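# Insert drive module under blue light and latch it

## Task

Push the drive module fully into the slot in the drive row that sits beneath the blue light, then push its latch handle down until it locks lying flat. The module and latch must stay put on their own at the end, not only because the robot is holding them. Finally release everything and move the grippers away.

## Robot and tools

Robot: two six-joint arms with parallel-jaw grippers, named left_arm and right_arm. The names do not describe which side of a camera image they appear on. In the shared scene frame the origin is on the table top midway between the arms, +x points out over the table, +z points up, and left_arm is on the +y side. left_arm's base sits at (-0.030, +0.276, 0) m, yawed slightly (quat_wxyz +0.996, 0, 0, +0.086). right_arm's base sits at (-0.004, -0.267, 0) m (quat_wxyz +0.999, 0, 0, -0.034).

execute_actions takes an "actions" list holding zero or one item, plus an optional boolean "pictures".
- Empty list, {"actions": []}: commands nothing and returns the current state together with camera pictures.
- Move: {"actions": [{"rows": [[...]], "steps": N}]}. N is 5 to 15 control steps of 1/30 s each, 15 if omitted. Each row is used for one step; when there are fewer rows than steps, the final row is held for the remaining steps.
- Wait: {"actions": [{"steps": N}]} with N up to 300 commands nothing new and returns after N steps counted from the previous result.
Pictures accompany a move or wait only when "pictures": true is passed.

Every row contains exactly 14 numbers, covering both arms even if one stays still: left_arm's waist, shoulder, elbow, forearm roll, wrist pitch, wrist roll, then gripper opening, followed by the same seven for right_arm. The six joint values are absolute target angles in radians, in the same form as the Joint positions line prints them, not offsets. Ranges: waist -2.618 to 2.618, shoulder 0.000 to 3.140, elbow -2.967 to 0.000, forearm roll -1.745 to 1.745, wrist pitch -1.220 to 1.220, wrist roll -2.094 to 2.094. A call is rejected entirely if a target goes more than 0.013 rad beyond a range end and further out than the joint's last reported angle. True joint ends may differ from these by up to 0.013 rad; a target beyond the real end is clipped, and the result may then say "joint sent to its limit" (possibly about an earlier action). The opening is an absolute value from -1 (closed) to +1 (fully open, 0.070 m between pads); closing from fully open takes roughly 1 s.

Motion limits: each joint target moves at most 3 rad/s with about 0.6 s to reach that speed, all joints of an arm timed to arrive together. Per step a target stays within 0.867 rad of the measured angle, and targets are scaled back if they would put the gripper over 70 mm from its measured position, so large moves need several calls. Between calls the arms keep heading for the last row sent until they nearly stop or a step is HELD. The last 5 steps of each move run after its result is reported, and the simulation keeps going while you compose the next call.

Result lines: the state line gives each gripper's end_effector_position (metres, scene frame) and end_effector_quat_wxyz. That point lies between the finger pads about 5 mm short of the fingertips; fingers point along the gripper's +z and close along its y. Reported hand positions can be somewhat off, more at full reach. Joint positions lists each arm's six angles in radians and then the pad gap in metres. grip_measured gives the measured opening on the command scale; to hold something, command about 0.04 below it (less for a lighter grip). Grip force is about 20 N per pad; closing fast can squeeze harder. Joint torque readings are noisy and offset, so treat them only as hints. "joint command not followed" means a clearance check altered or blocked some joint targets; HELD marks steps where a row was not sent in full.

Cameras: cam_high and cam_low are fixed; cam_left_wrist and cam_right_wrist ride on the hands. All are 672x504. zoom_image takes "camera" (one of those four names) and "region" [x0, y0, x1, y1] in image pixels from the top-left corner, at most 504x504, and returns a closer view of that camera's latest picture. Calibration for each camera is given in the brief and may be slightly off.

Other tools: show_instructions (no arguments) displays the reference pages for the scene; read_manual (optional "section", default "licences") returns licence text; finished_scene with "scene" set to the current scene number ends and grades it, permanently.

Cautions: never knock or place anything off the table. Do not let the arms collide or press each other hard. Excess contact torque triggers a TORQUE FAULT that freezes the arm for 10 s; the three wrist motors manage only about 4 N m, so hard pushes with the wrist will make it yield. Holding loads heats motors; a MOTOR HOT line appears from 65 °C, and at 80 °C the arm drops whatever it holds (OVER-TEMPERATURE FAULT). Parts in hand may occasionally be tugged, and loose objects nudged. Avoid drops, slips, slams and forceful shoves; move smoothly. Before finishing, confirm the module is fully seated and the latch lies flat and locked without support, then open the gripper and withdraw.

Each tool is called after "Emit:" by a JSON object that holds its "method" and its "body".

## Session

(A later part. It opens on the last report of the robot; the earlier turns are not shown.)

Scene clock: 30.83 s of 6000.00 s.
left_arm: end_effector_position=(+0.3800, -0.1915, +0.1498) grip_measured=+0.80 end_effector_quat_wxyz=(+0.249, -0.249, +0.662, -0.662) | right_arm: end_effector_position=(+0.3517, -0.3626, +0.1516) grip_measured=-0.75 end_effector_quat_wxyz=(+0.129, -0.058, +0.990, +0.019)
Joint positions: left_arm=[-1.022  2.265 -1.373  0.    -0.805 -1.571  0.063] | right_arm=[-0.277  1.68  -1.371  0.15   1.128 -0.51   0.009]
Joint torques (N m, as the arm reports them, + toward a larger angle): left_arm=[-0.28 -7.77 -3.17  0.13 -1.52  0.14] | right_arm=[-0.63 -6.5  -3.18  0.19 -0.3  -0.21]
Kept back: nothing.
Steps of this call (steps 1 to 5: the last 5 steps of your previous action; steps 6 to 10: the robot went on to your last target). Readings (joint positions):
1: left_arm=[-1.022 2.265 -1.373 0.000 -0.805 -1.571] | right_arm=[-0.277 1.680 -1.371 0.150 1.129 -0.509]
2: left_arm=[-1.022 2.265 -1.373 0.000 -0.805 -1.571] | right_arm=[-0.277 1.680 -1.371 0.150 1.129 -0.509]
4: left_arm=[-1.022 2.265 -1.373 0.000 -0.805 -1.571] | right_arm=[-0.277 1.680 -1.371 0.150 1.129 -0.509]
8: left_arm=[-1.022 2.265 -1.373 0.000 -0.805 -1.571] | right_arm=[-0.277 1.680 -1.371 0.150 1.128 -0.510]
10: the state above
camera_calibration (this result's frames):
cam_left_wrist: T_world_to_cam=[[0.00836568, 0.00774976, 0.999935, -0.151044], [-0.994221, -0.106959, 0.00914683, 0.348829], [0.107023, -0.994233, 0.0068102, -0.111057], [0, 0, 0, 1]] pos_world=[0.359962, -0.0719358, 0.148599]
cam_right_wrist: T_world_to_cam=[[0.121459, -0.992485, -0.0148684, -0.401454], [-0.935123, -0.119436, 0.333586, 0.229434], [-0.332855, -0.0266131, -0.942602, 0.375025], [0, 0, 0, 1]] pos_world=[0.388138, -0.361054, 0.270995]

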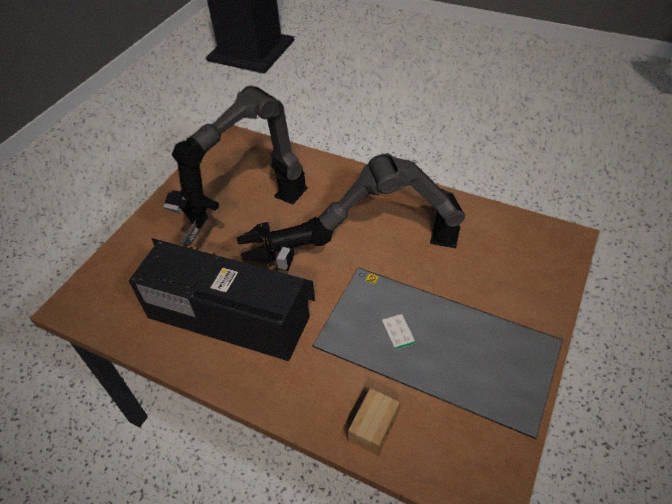

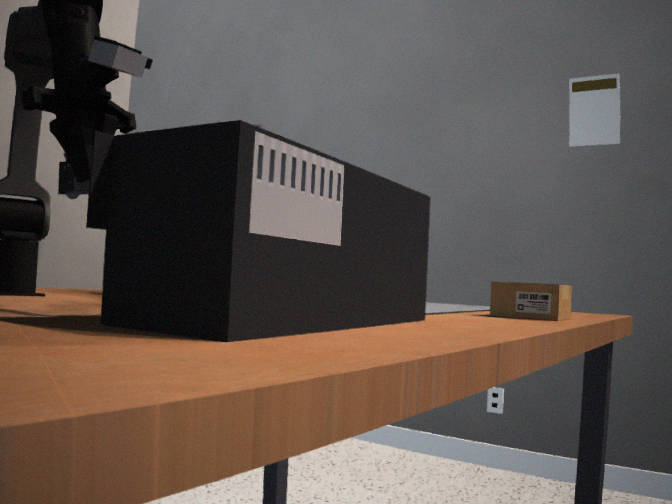

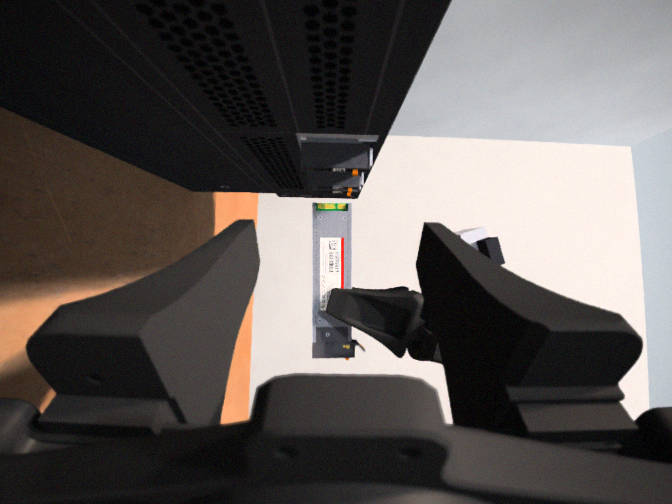

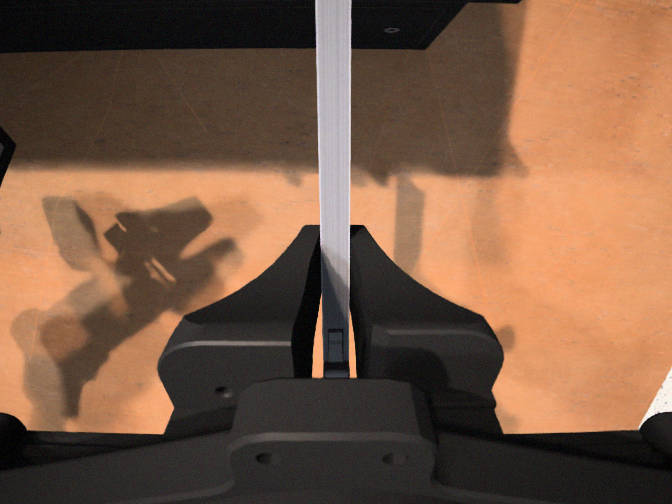

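Emit:
{"method": "execute_actions", "body": {"actions": [{"rows":[[-1.037,2.256,-2.119,0,0.45,0,-0.5,-0.277,1.679,-1.370,0.15,1.128,-0.51,-0.8]],"steps":15}]}}

Emit:
{"method": "execute_actions", "body": {"actions": [{"steps":35}], "pictures": true}}

Scene clock: 31.70 s of 6000.00 s.
left_arm: end_effector_position=(+0.3971, -0.2147, +0.1829) grip_measured=+0.18 end_effector_quat_wxyz=(+0.319, -0.171, +0.700, -0.616) | right_arm: end_effector_position=(+0.3516, -0.3626, +0.1516) grip_measured=-0.75 end_effector_quat_wxyz=(+0.129, -0.058, +0.990, +0.019)
Joint positions: left_arm=[-1.026  2.263 -1.572  0.    -0.567 -1.332  0.041] | right_arm=[-0.277  1.679 -1.37   0.15   1.128 -0.51   0.009]
Joint torques (N m, as the arm reports them, + toward a larger angle): left_arm=[-0.53 -8.57 -5.17  0.13 -0.66  0.64] | right_arm=[-1.08 -6.4  -3.14  0.37 -0.28 -0.18]
Steps of this call (steps 1 to 15: the robot went on to your last target; step 16: nothing new was sent; steps 17 to 26: the first 10 steps of this action). Readings (joint positions):
17: left_arm=[-1.022 2.265 -1.373 0.000 -0.805 -1.571] | right_arm=[-0.277 1.679 -1.370 0.150 1.128 -0.510]
18: left_arm=[-1.022 2.265 -1.374 0.000 -0.803 -1.568] | right_arm=[-0.277 1.679 -1.370 0.150 1.128 -0.510]
20: left_arm=[-1.022 2.265 -1.394 0.000 -0.778 -1.543] | right_arm=[-0.277 1.679 -1.370 0.150 1.128 -0.510]
24: left_arm=[-1.024 2.264 -1.495 0.000 -0.659 -1.425] | right_arm=[-0.277 1.679 -1.370 0.150 1.128 -0.510]
26: the state above

Scene clock: 32.87 s of 6000.00 s.
left_arm: end_effector_position=(+0.3943, -0.2227, +0.2201) grip_measured=-0.50 end_effector_quat_wxyz=(+0.463, +0.361, +0.781, -0.214) | right_arm: end_effector_position=(+0.3516, -0.3626, +0.1516) grip_measured=-0.75 end_effector_quat_wxyz=(+0.129, -0.058, +0.990, +0.019)
Joint positions: left_arm=[-1.037  2.256 -2.119  0.     0.45   0.     0.017] | right_arm=[-0.277  1.679 -1.37   0.15   1.128 -0.51   0.009]
Joint torques (N m, as the arm reports them, + toward a larger angle): left_arm=[-0.37 -8.41 -4.28  0.04 -1.4  -0.31] | right_arm=[-0.79 -6.32 -3.05  0.36 -0.29 -0.21]
Kept back: nothing.
Steps of this call (steps 1 to 5: the last 5 steps of your previous action; steps 6 to 35: the robot went on to your last target). Readings (joint positions):
1: left_arm=[-1.027 2.263 -1.616 0.000 -0.512 -1.278] | right_arm=[-0.277 1.679 -1.370 0.150 1.128 -0.510]
2: left_arm=[-1.028 2.262 -1.663 0.000 -0.452 -1.218] | right_arm=[-0.277 1.679 -1.370 0.150 1.128 -0.510]
4: left_arm=[-1.030 2.260 -1.764 0.000 -0.316 -1.081] | right_arm=[-0.277 1.679 -1.370 0.150 1.128 -0.510]
8: left_arm=[-1.033 2.257 -1.915 0.000 -0.014 -0.743] | right_arm=[-0.277 1.679 -1.370 0.150 1.128 -0.510]
35: the state above
camera_calibration (this result's frames):
cam_left_wrist: T_world_to_cam=[[-0.757576, -0.652675, 0.00971085, 0.151742], [-0.589037, 0.677147, -0.441031, 0.472997], [0.281274, -0.339834, -0.89744, 0.131982], [0, 0, 0, 1]] pos_world=[0.356446, -0.176398, 0.325578]
cam_right_wrist: T_world_to_cam=[[0.121356, -0.992493, -0.0151456, -0.4013], [-0.935228, -0.11944, 0.333291, 0.229348], [-0.332598, -0.0262823, -0.942702, 0.375075], [0, 0, 0, 1]] pos_world=[0.387942, -0.361036, 0.271067]

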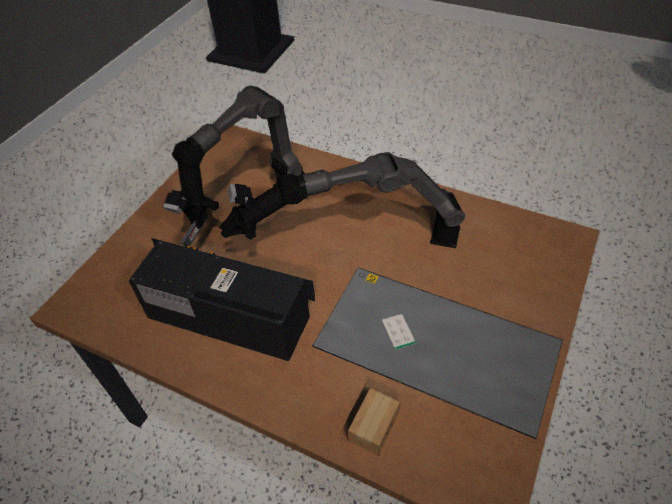

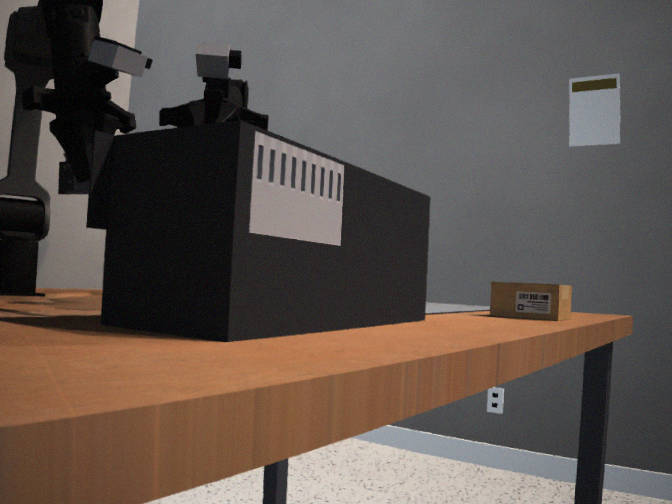

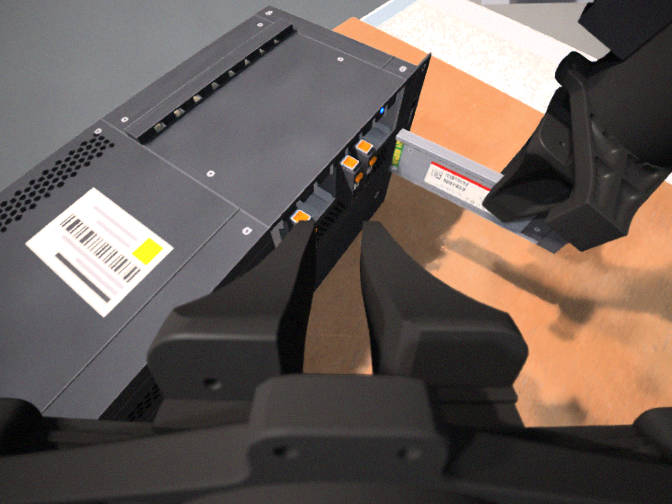

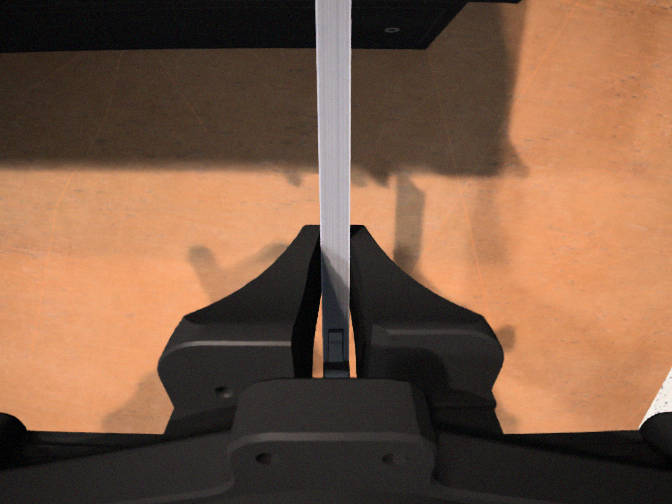

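Emit:
{"method": "zoom_image", "body": {"camera": "cam_left_wrist", "region": [280, 50, 480, 230]}}

Region (280, 50, 480, 230) of cam_left_wrist's 672x504 image, scaled by 2.520, with more detail than that image has; it fills the top 454 rows of this view, and the rest is white.

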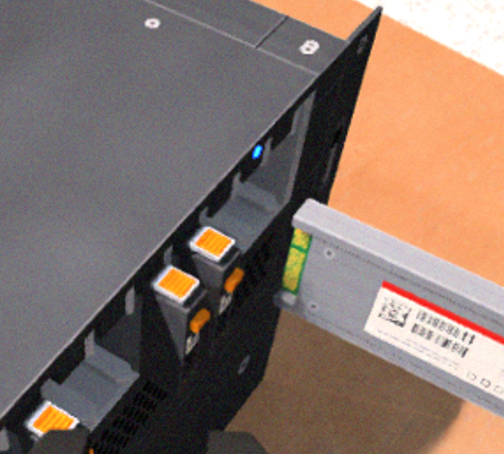

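Emit:
{"method": "execute_actions", "body": {"actions": [{"rows":[[-1.037,2.256,-2.119,0,0.45,0,-0.5,-0.297,1.684,-1.377,0.15,1.130,-0.53,-0.8]],"steps":12}]}}

Emit:
{"method": "execute_actions", "body": {"actions": [{"steps":10}], "pictures": true}}

Emit:
{"method": "zoom_image", "body": {"camera": "cam_left_wrist", "region": [280, 50, 480, 230]}}

Scene clock: 33.53 s of 6000.00 s.
left_arm: end_effector_position=(+0.3943, -0.2227, +0.2203) grip_measured=-0.50 end_effector_quat_wxyz=(+0.463, +0.360, +0.781, -0.214) | right_arm: end_effector_position=(+0.3506, -0.3705, +0.1520) grip_measured=-0.75 end_effector_quat_wxyz=(+0.130, -0.058, +0.990, +0.016)
Joint positions: left_arm=[-1.037  2.256 -2.119  0.     0.45   0.     0.017] | right_arm=[-0.299  1.682 -1.375  0.151  1.129 -0.532  0.009]
Joint torques (N m, as the arm reports them, + toward a larger angle): left_arm=[-0.34 -8.37 -4.25  0.06 -1.42 -0.31] | right_arm=[ 0.51 -5.05 -4.79  0.11 -0.03  0.1 ]
Steps of this call (steps 1 to 13: the robot went on to your last target; steps 14 to 20: the first 7 steps of this action). Readings (joint positions):
14: left_arm=[-1.037 2.256 -2.119 0.000 0.450 0.000] | right_arm=[-0.277 1.679 -1.370 0.150 1.128 -0.510]
15: left_arm=[-1.037 2.256 -2.119 0.000 0.450 0.000] | right_arm=[-0.280 1.679 -1.370 0.151 1.128 -0.513]
17: left_arm=[-1.037 2.256 -2.119 0.000 0.450 0.000] | right_arm=[-0.297 1.682 -1.374 0.151 1.128 -0.530]
20: the state above

Scene clock: 33.87 s of 6000.00 s.
left_arm: end_effector_position=(+0.3943, -0.2227, +0.2203) grip_measured=-0.50 end_effector_quat_wxyz=(+0.463, +0.360, +0.781, -0.214) | right_arm: end_effector_position=(+0.3509, -0.3701, +0.1519) grip_measured=-0.75 end_effector_quat_wxyz=(+0.130, -0.058, +0.990, +0.016)
Joint positions: left_arm=[-1.037  2.256 -2.119  0.     0.45   0.     0.017] | right_arm=[-0.297  1.684 -1.377  0.15   1.13  -0.53   0.009]
Joint torques (N m, as the arm reports them, + toward a larger angle): left_arm=[-0.41 -8.16 -4.27  0.03 -1.39 -0.33] | right_arm=[ 0.51 -5.22 -4.77 -0.04 -0.01  0.05]
Kept back: nothing.
Steps of this call (steps 1 to 5: the last 5 steps of your previous action; steps 6 to 10: the robot went on to your last target). Readings (joint positions):
1: left_arm=[-1.037 2.256 -2.119 0.000 0.450 0.000] | right_arm=[-0.298 1.682 -1.375 0.151 1.129 -0.531]
2: left_arm=[-1.037 2.256 -2.119 0.000 0.450 0.000] | right_arm=[-0.298 1.682 -1.376 0.151 1.129 -0.531]
4: left_arm=[-1.037 2.256 -2.119 0.000 0.450 0.000] | right_arm=[-0.298 1.683 -1.376 0.151 1.129 -0.531]
8: left_arm=[-1.037 2.256 -2.119 0.000 0.450 0.000] | right_arm=[-0.297 1.683 -1.377 0.151 1.130 -0.530]
10: the state above
camera_calibration (this result's frames):
cam_left_wrist: T_world_to_cam=[[-0.75752, -0.652737, 0.00987344, 0.151669], [-0.589026, 0.676904, -0.441419, 0.473108], [0.281447, -0.340199, -0.897247, 0.131966], [0, 0, 0, 1]] pos_world=[0.356423, -0.176354, 0.325747]
cam_right_wrist: T_world_to_cam=[[0.120946, -0.992606, -0.0102263, -0.409347], [-0.935768, -0.117446, 0.332483, 0.228817], [-0.331226, -0.0306429, -0.943054, 0.372845], [0, 0, 0, 1]] pos_world=[0.387124, -0.368022, 0.271348]

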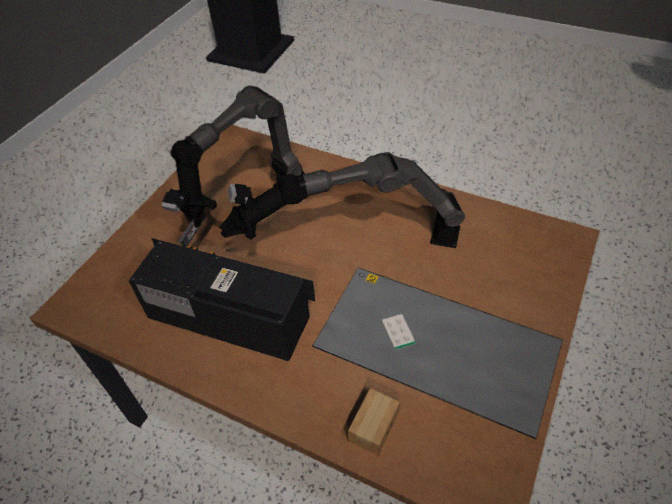

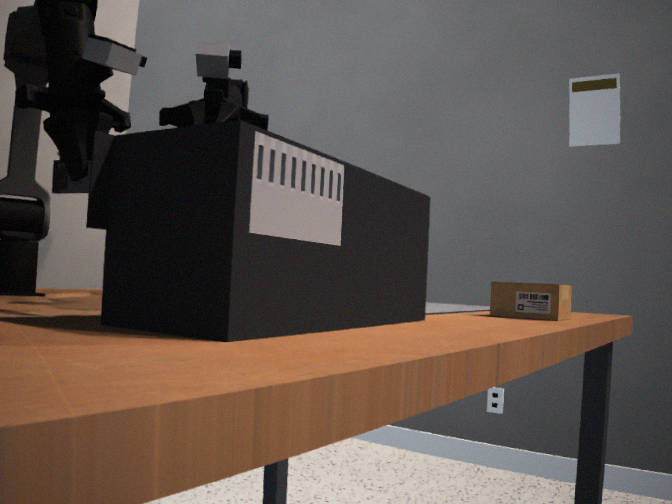

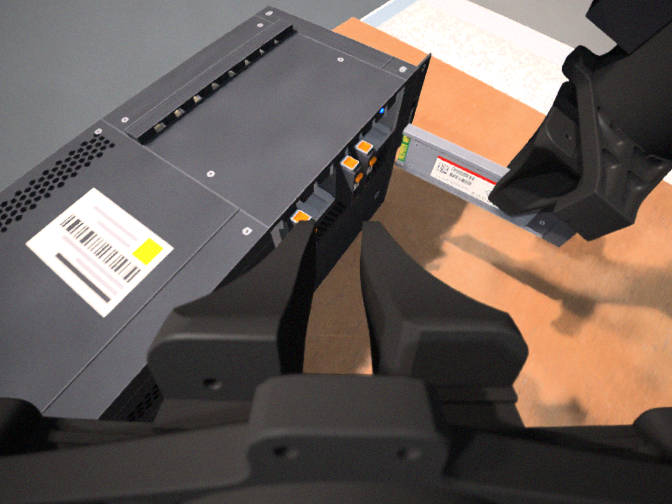

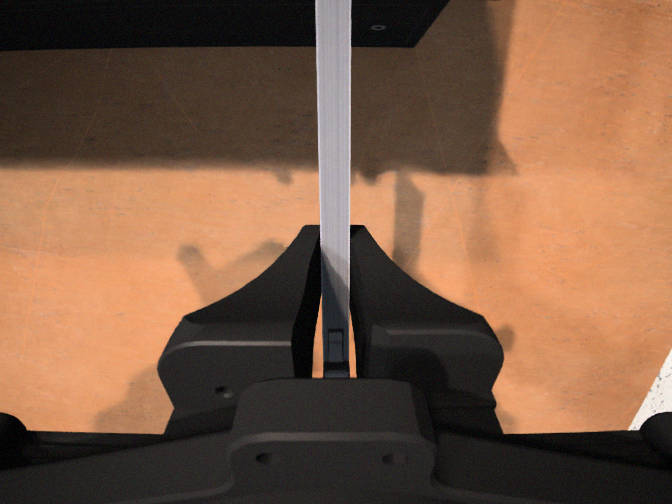

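Region (280, 50, 480, 230) of cam_left_wrist's 672x504 image, scaled by 2.520, with more detail than that image has; it fills the top 454 rows of this view, and the rest is white.

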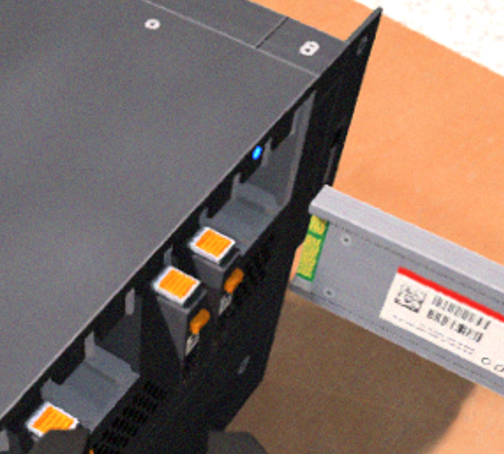

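Emit:
{"method": "execute_actions", "body": {"actions": [{"rows":[[-1.037,2.256,-2.119,0,0.45,0,-0.5,-0.2725,1.7487,-1.4618,0.15,1.15,-0.505,-0.8]],"steps":12}]}}

Emit:
{"method": "execute_actions", "body": {"actions": [{"steps":10}], "pictures": true}}

Emit:
{"method": "zoom_image", "body": {"camera": "cam_left_wrist", "region": [280, 50, 480, 230]}}

Scene clock: 34.80 s of 6000.00 s.
left_arm: end_effector_position=(+0.3943, -0.2227, +0.2203) grip_measured=-0.50 end_effector_quat_wxyz=(+0.463, +0.360, +0.781, -0.214) | right_arm: end_effector_position=(+0.3700, -0.3675, +0.1517) grip_measured=-0.75 end_effector_quat_wxyz=(+0.130, -0.059, +0.990, +0.019)
Joint positions: left_arm=[-1.037  2.256 -2.119  0.     0.45  -0.     0.017] | right_arm=[-0.273  1.746 -1.458  0.15   1.148 -0.506  0.009]
Joint torques (N m, as the arm reports them, + toward a larger angle): left_arm=[-0.32 -8.42 -4.31  0.02 -1.42 -0.3 ] | right_arm=[-0.6  -6.78 -3.55  0.08  0.07 -0.03]
Steps of this call (steps 1 to 15: the robot went on to your last target; steps 16 to 21: nothing new was sent; steps 22 to 28: the first 7 steps of this action). Readings (joint positions):
22: left_arm=[-1.037 2.256 -2.119 0.000 0.450 -0.000] | right_arm=[-0.297 1.684 -1.377 0.150 1.130 -0.530]
23: left_arm=[-1.037 2.256 -2.119 0.000 0.450 -0.000] | right_arm=[-0.296 1.686 -1.380 0.150 1.131 -0.529]
25: left_arm=[-1.037 2.256 -2.119 0.000 0.450 -0.000] | right_arm=[-0.289 1.705 -1.405 0.150 1.137 -0.522]
28: the state above

Scene clock: 35.13 s of 6000.00 s.
left_arm: end_effector_position=(+0.3943, -0.2227, +0.2203) grip_measured=-0.50 end_effector_quat_wxyz=(+0.463, +0.360, +0.781, -0.214) | right_arm: end_effector_position=(+0.3708, -0.3673, +0.1512) grip_measured=-0.75 end_effector_quat_wxyz=(+0.128, -0.059, +0.990, +0.020)
Joint positions: left_arm=[-1.037  2.256 -2.119  0.     0.45  -0.     0.017] | right_arm=[-0.272  1.751 -1.463  0.149  1.151 -0.504  0.009]
Joint torques (N m, as the arm reports them, + toward a larger angle): left_arm=[-0.26 -8.31 -4.44  0.01 -1.42 -0.32] | right_arm=[-0.5  -7.2  -3.51  0.47 -0.52 -0.18]
Kept back: nothing.
Steps of this call (steps 1 to 5: the last 5 steps of your previous action; steps 6 to 10: the robot went on to your last target). Readings (joint positions):
1: left_arm=[-1.037 2.256 -2.119 0.000 0.450 -0.000] | right_arm=[-0.272 1.751 -1.463 0.149 1.152 -0.504]
2: left_arm=[-1.037 2.256 -2.119 0.000 0.450 -0.000] | right_arm=[-0.272 1.752 -1.463 0.148 1.153 -0.504]
4: left_arm=[-1.037 2.256 -2.119 0.000 0.450 -0.000] | right_arm=[-0.272 1.751 -1.463 0.148 1.152 -0.504]
8: left_arm=[-1.037 2.256 -2.119 0.000 0.450 -0.000] | right_arm=[-0.272 1.751 -1.463 0.149 1.152 -0.504]
10: the state above
camera_calibration (this result's frames):
cam_left_wrist: T_world_to_cam=[[-0.75752, -0.652738, 0.00987411, 0.151669], [-0.589025, 0.676903, -0.44142, 0.473108], [0.281448, -0.340201, -0.897246, 0.131965], [0, 0, 0, 1]] pos_world=[0.356423, -0.176354, 0.325747]
cam_right_wrist: T_world_to_cam=[[0.124326, -0.992094, -0.0170979, -0.408978], [-0.934215, -0.122844, 0.334889, 0.244997], [-0.334342, -0.0256623, -0.942102, 0.381742], [0, 0, 0, 1]] pos_world=[0.407359, -0.365852, 0.270601]

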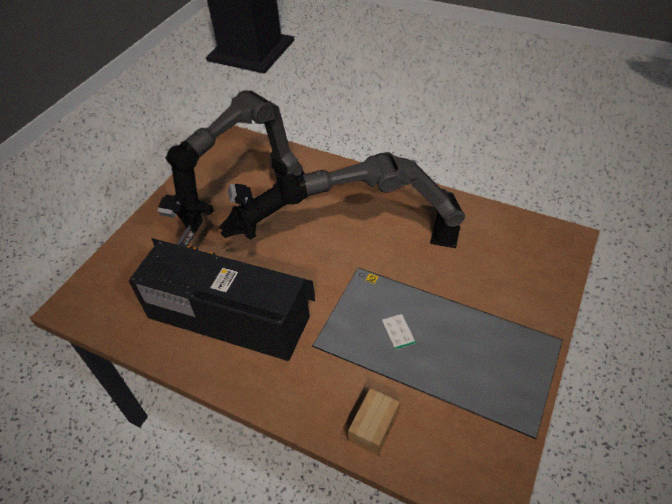

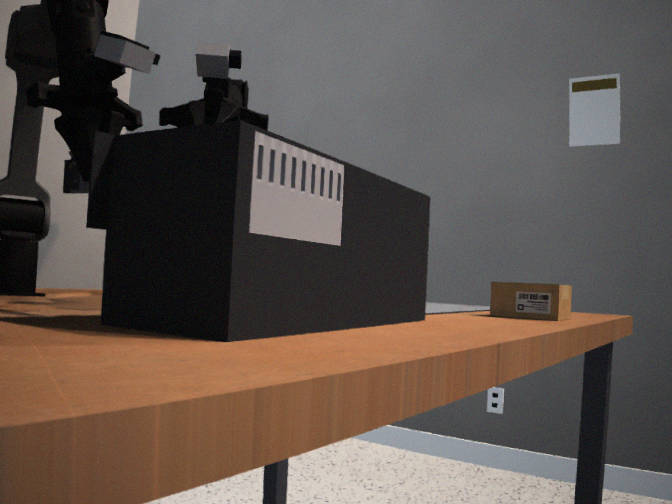

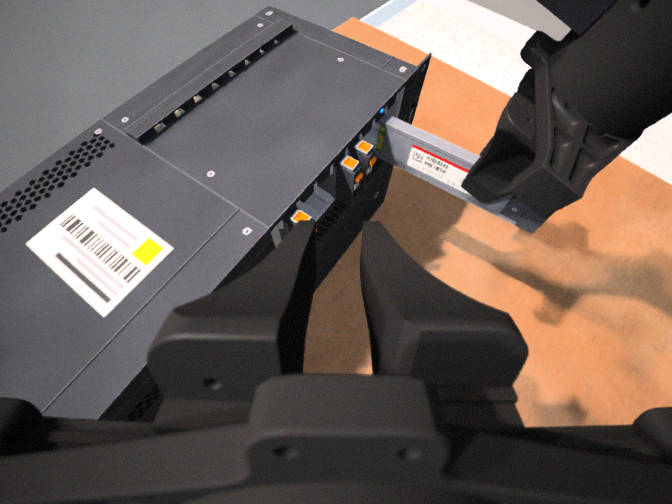

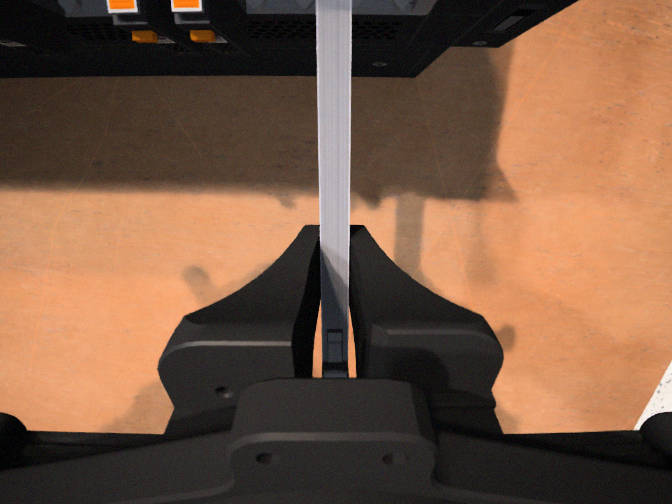

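Region (280, 50, 480, 230) of cam_left_wrist's 672x504 image, scaled by 2.520, with more detail than that image has; it fills the top 454 rows of this view, and the rest is white.

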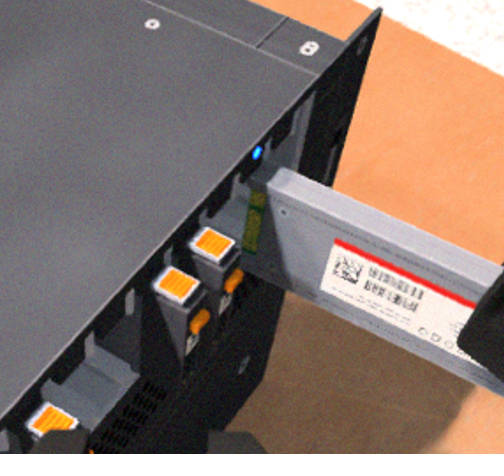

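Emit:
{"method": "execute_actions", "body": {"actions": [{"rows":[[-1.037,2.256,-2.119,0,0.45,0,-0.5,-0.2645,1.74,-1.45,0.15,1.147,-0.497,-0.8]],"steps":10}]}}

Emit:
{"method": "execute_actions", "body": {"actions": [{"rows":[[-1.037,2.256,-2.119,0,0.45,0,-0.5,-0.2535,1.7826,-1.5088,0.15,1.163,-0.486,-0.8]],"steps":12}]}}

Emit:
{"method": "execute_actions", "body": {"actions": [{"steps":8}], "pictures": true}}

Scene clock: 35.50 s of 6000.00 s.
left_arm: end_effector_position=(+0.3943, -0.2227, +0.2203) grip_measured=-0.50 end_effector_quat_wxyz=(+0.463, +0.360, +0.781, -0.214) | right_arm: end_effector_position=(+0.3694, -0.3633, +0.1523) grip_measured=-0.75 end_effector_quat_wxyz=(+0.131, -0.059, +0.989, +0.021)
Joint positions: left_arm=[-1.037  2.256 -2.119  0.     0.45  -0.     0.018] | right_arm=[-0.264  1.738 -1.45   0.151  1.146 -0.497  0.009]
Joint torques (N m, as the arm reports them, + toward a larger angle): left_arm=[-0.16 -8.24 -4.39  0.   -1.43 -0.3 ] | right_arm=[-0.08 -6.39 -3.68  0.25 -0.23 -0.02]
Steps of this call (steps 1 to 6: the robot went on to your last target; steps 7 to 11: the first 5 steps of this action). Readings (joint positions):
7: left_arm=[-1.037 2.256 -2.119 0.000 0.450 -0.000] | right_arm=[-0.272 1.749 -1.462 0.150 1.150 -0.505]
8: left_arm=[-1.037 2.256 -2.119 0.000 0.450 -0.000] | right_arm=[-0.271 1.747 -1.459 0.150 1.149 -0.503]
10: left_arm=[-1.037 2.256 -2.119 0.000 0.450 -0.000] | right_arm=[-0.264 1.739 -1.450 0.151 1.146 -0.497]
11: the state above

Scene clock: 35.90 s of 6000.00 s.
left_arm: end_effector_position=(+0.3943, -0.2227, +0.2203) grip_measured=-0.50 end_effector_quat_wxyz=(+0.463, +0.360, +0.781, -0.214) | right_arm: end_effector_position=(+0.3719, -0.3623, +0.1481) grip_measured=-0.75 end_effector_quat_wxyz=(+0.108, -0.060, +0.992, +0.028)
Joint positions: left_arm=[-1.037  2.256 -2.119  0.     0.45  -0.     0.018] | right_arm=[-0.257  1.784 -1.503  0.142  1.201 -0.485  0.009]
Joint torques (N m, as the arm reports them, + toward a larger angle): left_arm=[-0.23 -8.32 -4.49 -0.01 -1.4  -0.31] | right_arm=[ 4.76 -7.06 -7.22  1.83 -3.47 -0.2 ]
Steps of this call (steps 1 to 5: the last 5 steps of your previous action; steps 6 to 12: the first 7 steps of this action). Readings (joint positions):
6: left_arm=[-1.037 2.256 -2.119 0.000 0.450 -0.000] | right_arm=[-0.264 1.738 -1.450 0.151 1.146 -0.497]
7: left_arm=[-1.037 2.256 -2.119 0.000 0.450 -0.000] | right_arm=[-0.264 1.740 -1.452 0.151 1.147 -0.497]
9: left_arm=[-1.037 2.256 -2.119 0.000 0.450 -0.000] | right_arm=[-0.261 1.757 -1.472 0.147 1.166 -0.493]
12: the state above

Scene clock: 36.17 s of 6000.00 s.
left_arm: end_effector_position=(+0.3943, -0.2227, +0.2203) grip_measured=-0.50 end_effector_quat_wxyz=(+0.463, +0.360, +0.781, -0.214) | right_arm: end_effector_position=(+0.3719, -0.3610, +0.1486) grip_measured=-0.75 end_effector_quat_wxyz=(+0.107, -0.060, +0.992, +0.030)
Joint positions: left_arm=[-1.037  2.256 -2.119  0.     0.45  -0.     0.017] | right_arm=[-0.256  1.784 -1.506  0.145  1.206 -0.485  0.009]
Joint torques (N m, as the arm reports them, + toward a larger angle): left_arm=[-0.22 -8.38 -4.36 -0.01 -1.43 -0.3 ] | right_arm=[ 6.47 -7.21 -8.87  2.72 -3.43 -0.38]
Kept back: nothing.
Steps of this call (steps 1 to 5: the last 5 steps of your previous action; steps 6 to 8: the robot went on to your last target). Readings (joint positions):
1: left_arm=[-1.037 2.256 -2.119 0.000 0.450 -0.000] | right_arm=[-0.257 1.784 -1.504 0.142 1.201 -0.485]
2: left_arm=[-1.037 2.256 -2.119 0.000 0.450 -0.000] | right_arm=[-0.257 1.784 -1.504 0.142 1.201 -0.485]
4: left_arm=[-1.037 2.256 -2.119 0.000 0.450 -0.000] | right_arm=[-0.256 1.784 -1.504 0.143 1.202 -0.485]
8: the state above
camera_calibration (this result's frames):
cam_left_wrist: T_world_to_cam=[[-0.75752, -0.652738, 0.00987417, 0.151668], [-0.589025, 0.676902, -0.441421, 0.473108], [0.281448, -0.340201, -0.897246, 0.131965], [0, 0, 0, 1]] pos_world=[0.356423, -0.176354, 0.325747]
cam_right_wrist: T_world_to_cam=[[0.129106, -0.990852, -0.0393059, -0.400989], [-0.917927, -0.134412, 0.373286, 0.23173], [-0.375155, -0.0121135, -0.926883, 0.397603], [0, 0, 0, 1]] pos_world=[0.413644, -0.361357, 0.266269]

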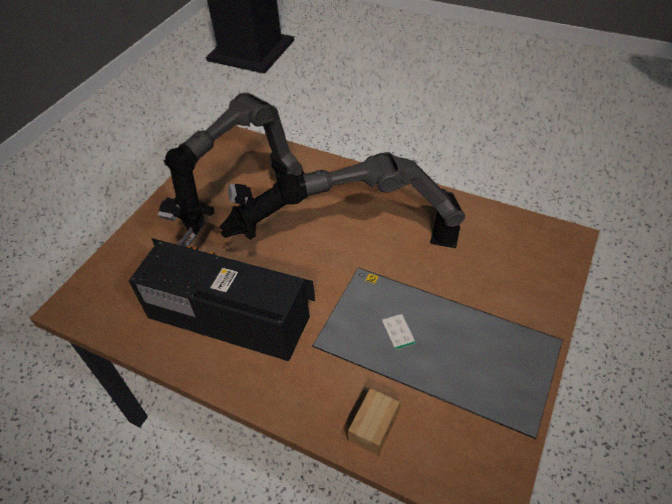

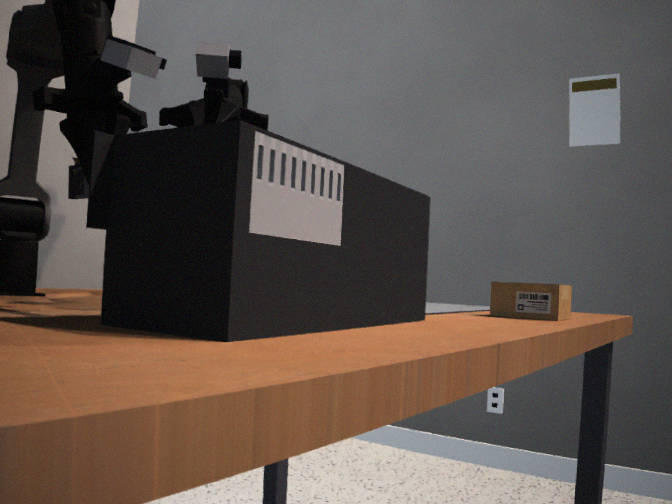

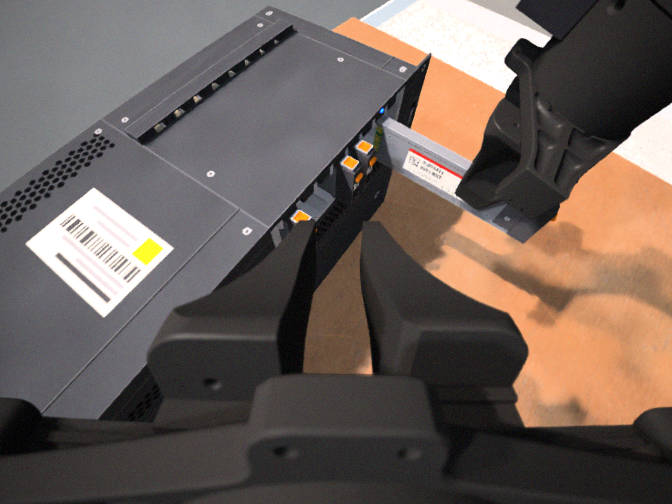

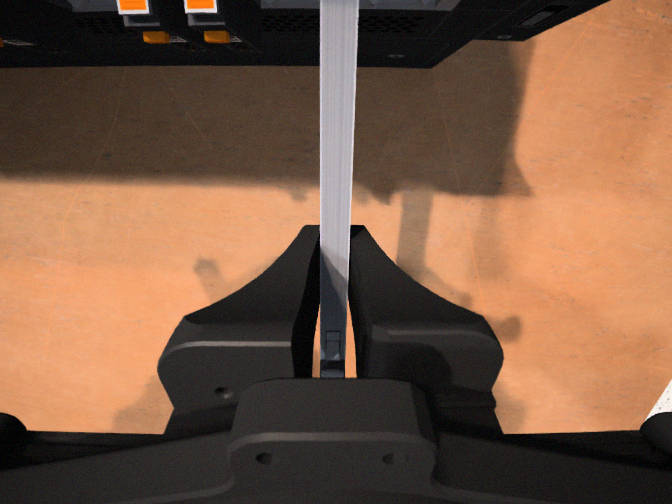

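Blocked; back off and bring left back to side view.

Emit:
{"method": "execute_actions", "body": {"actions": [{"rows":[[-1.022,2.265,-1.373,0,-0.805,-1.571,0.8,-0.268,1.73,-1.437,0.15,1.144,-0.50,-0.8]],"steps":15}]}}

Emit:
{"method": "execute_actions", "body": {"actions": [{"steps":35}], "pictures": true}}

Emit:
{"method": "zoom_image", "body": {"camera": "cam_left_wrist", "region": [240, 120, 440, 380]}}

Scene clock: 37.80 s of 6000.00 s.
left_arm: end_effector_position=(+0.3966, -0.2221, +0.1787) grip_measured=+0.12 end_effector_quat_wxyz=(+0.450, +0.260, +0.809, -0.276) | right_arm: end_effector_position=(+0.3714, -0.3619, +0.1563) grip_measured=-0.75 end_effector_quat_wxyz=(+0.143, -0.060, +0.988, +0.020)
Joint positions: left_arm=[-1.034  2.255 -1.92   0.     0.211 -0.239  0.039] | right_arm=[-0.264  1.725 -1.443  0.161  1.13  -0.503  0.009]
Joint torques (N m, as the arm reports them, + toward a larger angle): left_arm=[ 0.49 -6.35 -2.86 -0.02 -1.77 -0.71] | right_arm=[-1.17 -5.46 -3.61 -0.11 -0.16  0.11]
Steps of this call (steps 1 to 30: the robot went on to your last target; steps 31 to 39: nothing new was sent; steps 40 to 49: the first 10 steps of this action). Readings (joint positions):
40: left_arm=[-1.037 2.256 -2.119 0.000 0.450 -0.000] | right_arm=[-0.253 1.783 -1.509 0.150 1.212 -0.486]
41: left_arm=[-1.037 2.256 -2.117 0.000 0.447 -0.003] | right_arm=[-0.254 1.781 -1.507 0.150 1.212 -0.487]
43: left_arm=[-1.037 2.255 -2.098 0.000 0.421 -0.028] | right_arm=[-0.256 1.763 -1.485 0.154 1.184 -0.492]
47: left_arm=[-1.036 2.255 -1.996 0.000 0.303 -0.146] | right_arm=[-0.263 1.725 -1.443 0.161 1.129 -0.503]
49: the state above

Scene clock: 38.97 s of 6000.00 s.
left_arm: end_effector_position=(+0.3800, -0.1915, +0.1499) grip_measured=+0.80 end_effector_quat_wxyz=(+0.249, -0.249, +0.661, -0.662) | right_arm: end_effector_position=(+0.3662, -0.3639, +0.1518) grip_measured=-0.75 end_effector_quat_wxyz=(+0.129, -0.058, +0.990, +0.020)
Joint positions: left_arm=[-1.022  2.265 -1.373  0.    -0.805 -1.571  0.063] | right_arm=[-0.268  1.73  -1.437  0.15   1.144 -0.5    0.009]
Joint torques (N m, as the arm reports them, + toward a larger angle): left_arm=[ 0.44 -6.29 -3.55 -0.02 -1.06  0.21] | right_arm=[-1.   -5.34 -3.2  -0.02  0.02  0.07]
Kept back: nothing.
Steps of this call (steps 1 to 5: the last 5 steps of your previous action; steps 6 to 35: the robot went on to your last target). Readings (joint positions):
1: left_arm=[-1.033 2.256 -1.876 0.000 0.157 -0.293] | right_arm=[-0.264 1.726 -1.443 0.160 1.130 -0.503]
2: left_arm=[-1.032 2.257 -1.829 0.000 0.097 -0.353] | right_arm=[-0.265 1.726 -1.443 0.158 1.131 -0.502]
4: left_arm=[-1.030 2.260 -1.728 0.000 -0.039 -0.490] | right_arm=[-0.266 1.727 -1.442 0.155 1.135 -0.502]
8: left_arm=[-1.026 2.264 -1.577 0.000 -0.341 -0.828] | right_arm=[-0.267 1.728 -1.439 0.152 1.140 -0.501]
35: the state above
camera_calibration (this result's frames):
cam_left_wrist: T_world_to_cam=[[0.00832421, 0.00807951, 0.999933, -0.151063], [-0.994224, -0.106932, 0.00914071, 0.348824], [0.106999, -0.994233, 0.00714272, -0.111099], [0, 0, 0, 1]] pos_world=[0.359954, -0.0719373, 0.148658]
cam_right_wrist: T_world_to_cam=[[0.123021, -0.992239, -0.0180958, -0.40448], [-0.934967, -0.121995, 0.333099, 0.241797], [-0.332721, -0.0240592, -0.942718, 0.380898], [0, 0, 0, 1]] pos_world=[0.402565, -0.362679, 0.271217]

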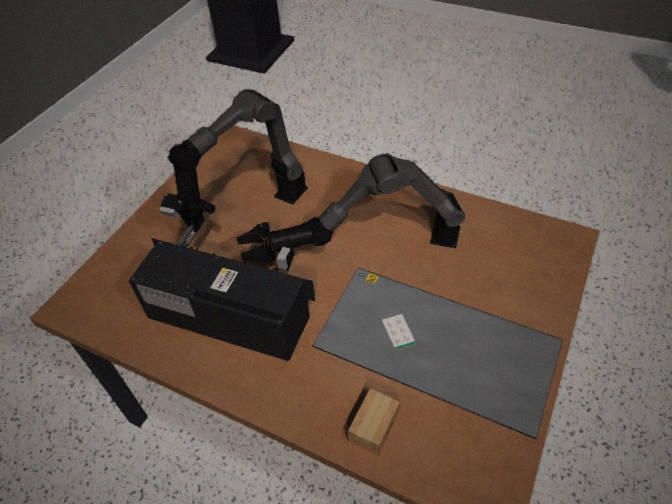

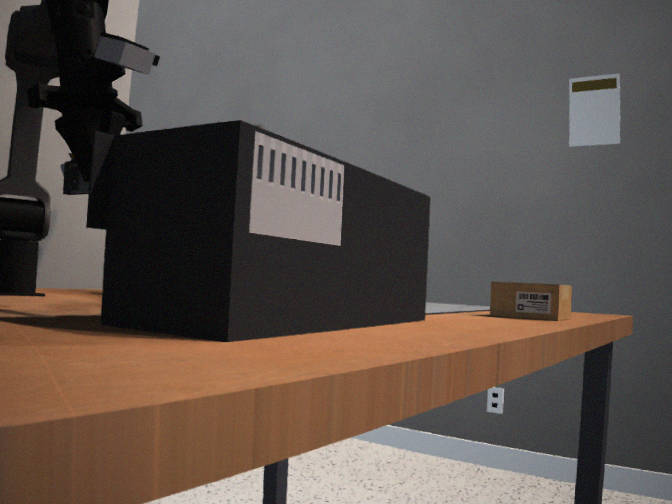

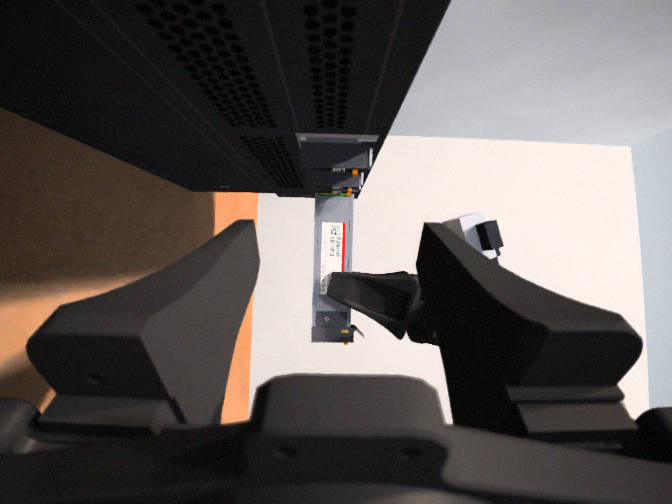

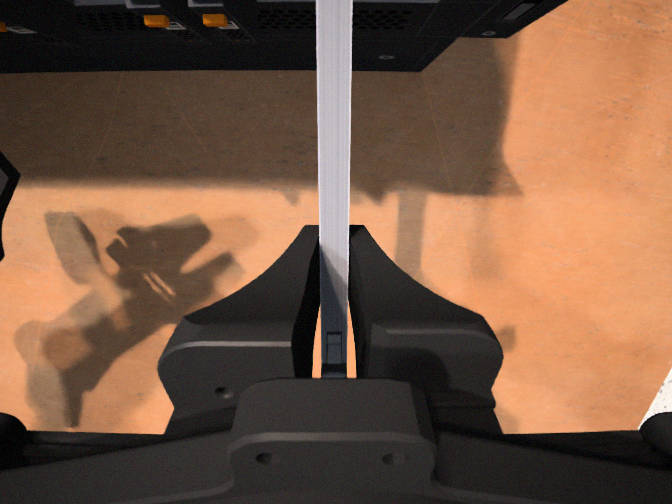

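Region (240, 120, 440, 380) of cam_left_wrist's 672x504 image, scaled by 1.938, with more detail than that image has; it fills the left 388 columns of this view, and the rest is white.

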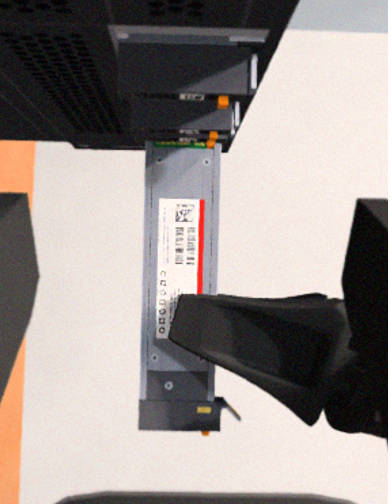

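Emit:
{"method": "execute_actions", "body": {"actions": [{"rows":[[-1.022,2.265,-1.373,0,-0.805,-1.571,0.8,-0.257,1.7657,-1.4853,0.15,1.1566,-0.489,-0.8]],"steps":15}]}}

Scene clock: 39.47 s of 6000.00 s.
left_arm: end_effector_position=(+0.3800, -0.1915, +0.1498) grip_measured=+0.80 end_effector_quat_wxyz=(+0.249, -0.249, +0.662, -0.662) | right_arm: end_effector_position=(+0.3725, -0.3634, +0.1490) grip_measured=-0.75 end_effector_quat_wxyz=(+0.119, -0.059, +0.991, +0.024)
Joint positions: left_arm=[-1.022  2.265 -1.373  0.    -0.805 -1.571  0.063] | right_arm=[-0.259  1.768 -1.481  0.144  1.17  -0.488  0.009]
Joint torques (N m, as the arm reports them, + toward a larger angle): left_arm=[ 0.27 -6.2  -3.45 -0.04 -1.07  0.21] | right_arm=[ 3.59 -6.5  -7.39  1.52 -3.26 -0.08]
Steps of this call (steps 1 to 5: the robot went on to your last target; steps 6 to 15: the first 10 steps of this action). Readings (joint positions):
6: left_arm=[-1.022 2.265 -1.373 0.000 -0.805 -1.571] | right_arm=[-0.268 1.730 -1.437 0.150 1.144 -0.500]
7: left_arm=[-1.022 2.265 -1.373 0.000 -0.805 -1.571] | right_arm=[-0.268 1.732 -1.439 0.150 1.145 -0.499]
9: left_arm=[-1.022 2.265 -1.373 0.000 -0.805 -1.571] | right_arm=[-0.263 1.750 -1.462 0.150 1.152 -0.494]
13: left_arm=[-1.022 2.265 -1.373 0.000 -0.805 -1.571] | right_arm=[-0.259 1.768 -1.481 0.144 1.171 -0.488]
15: the state above


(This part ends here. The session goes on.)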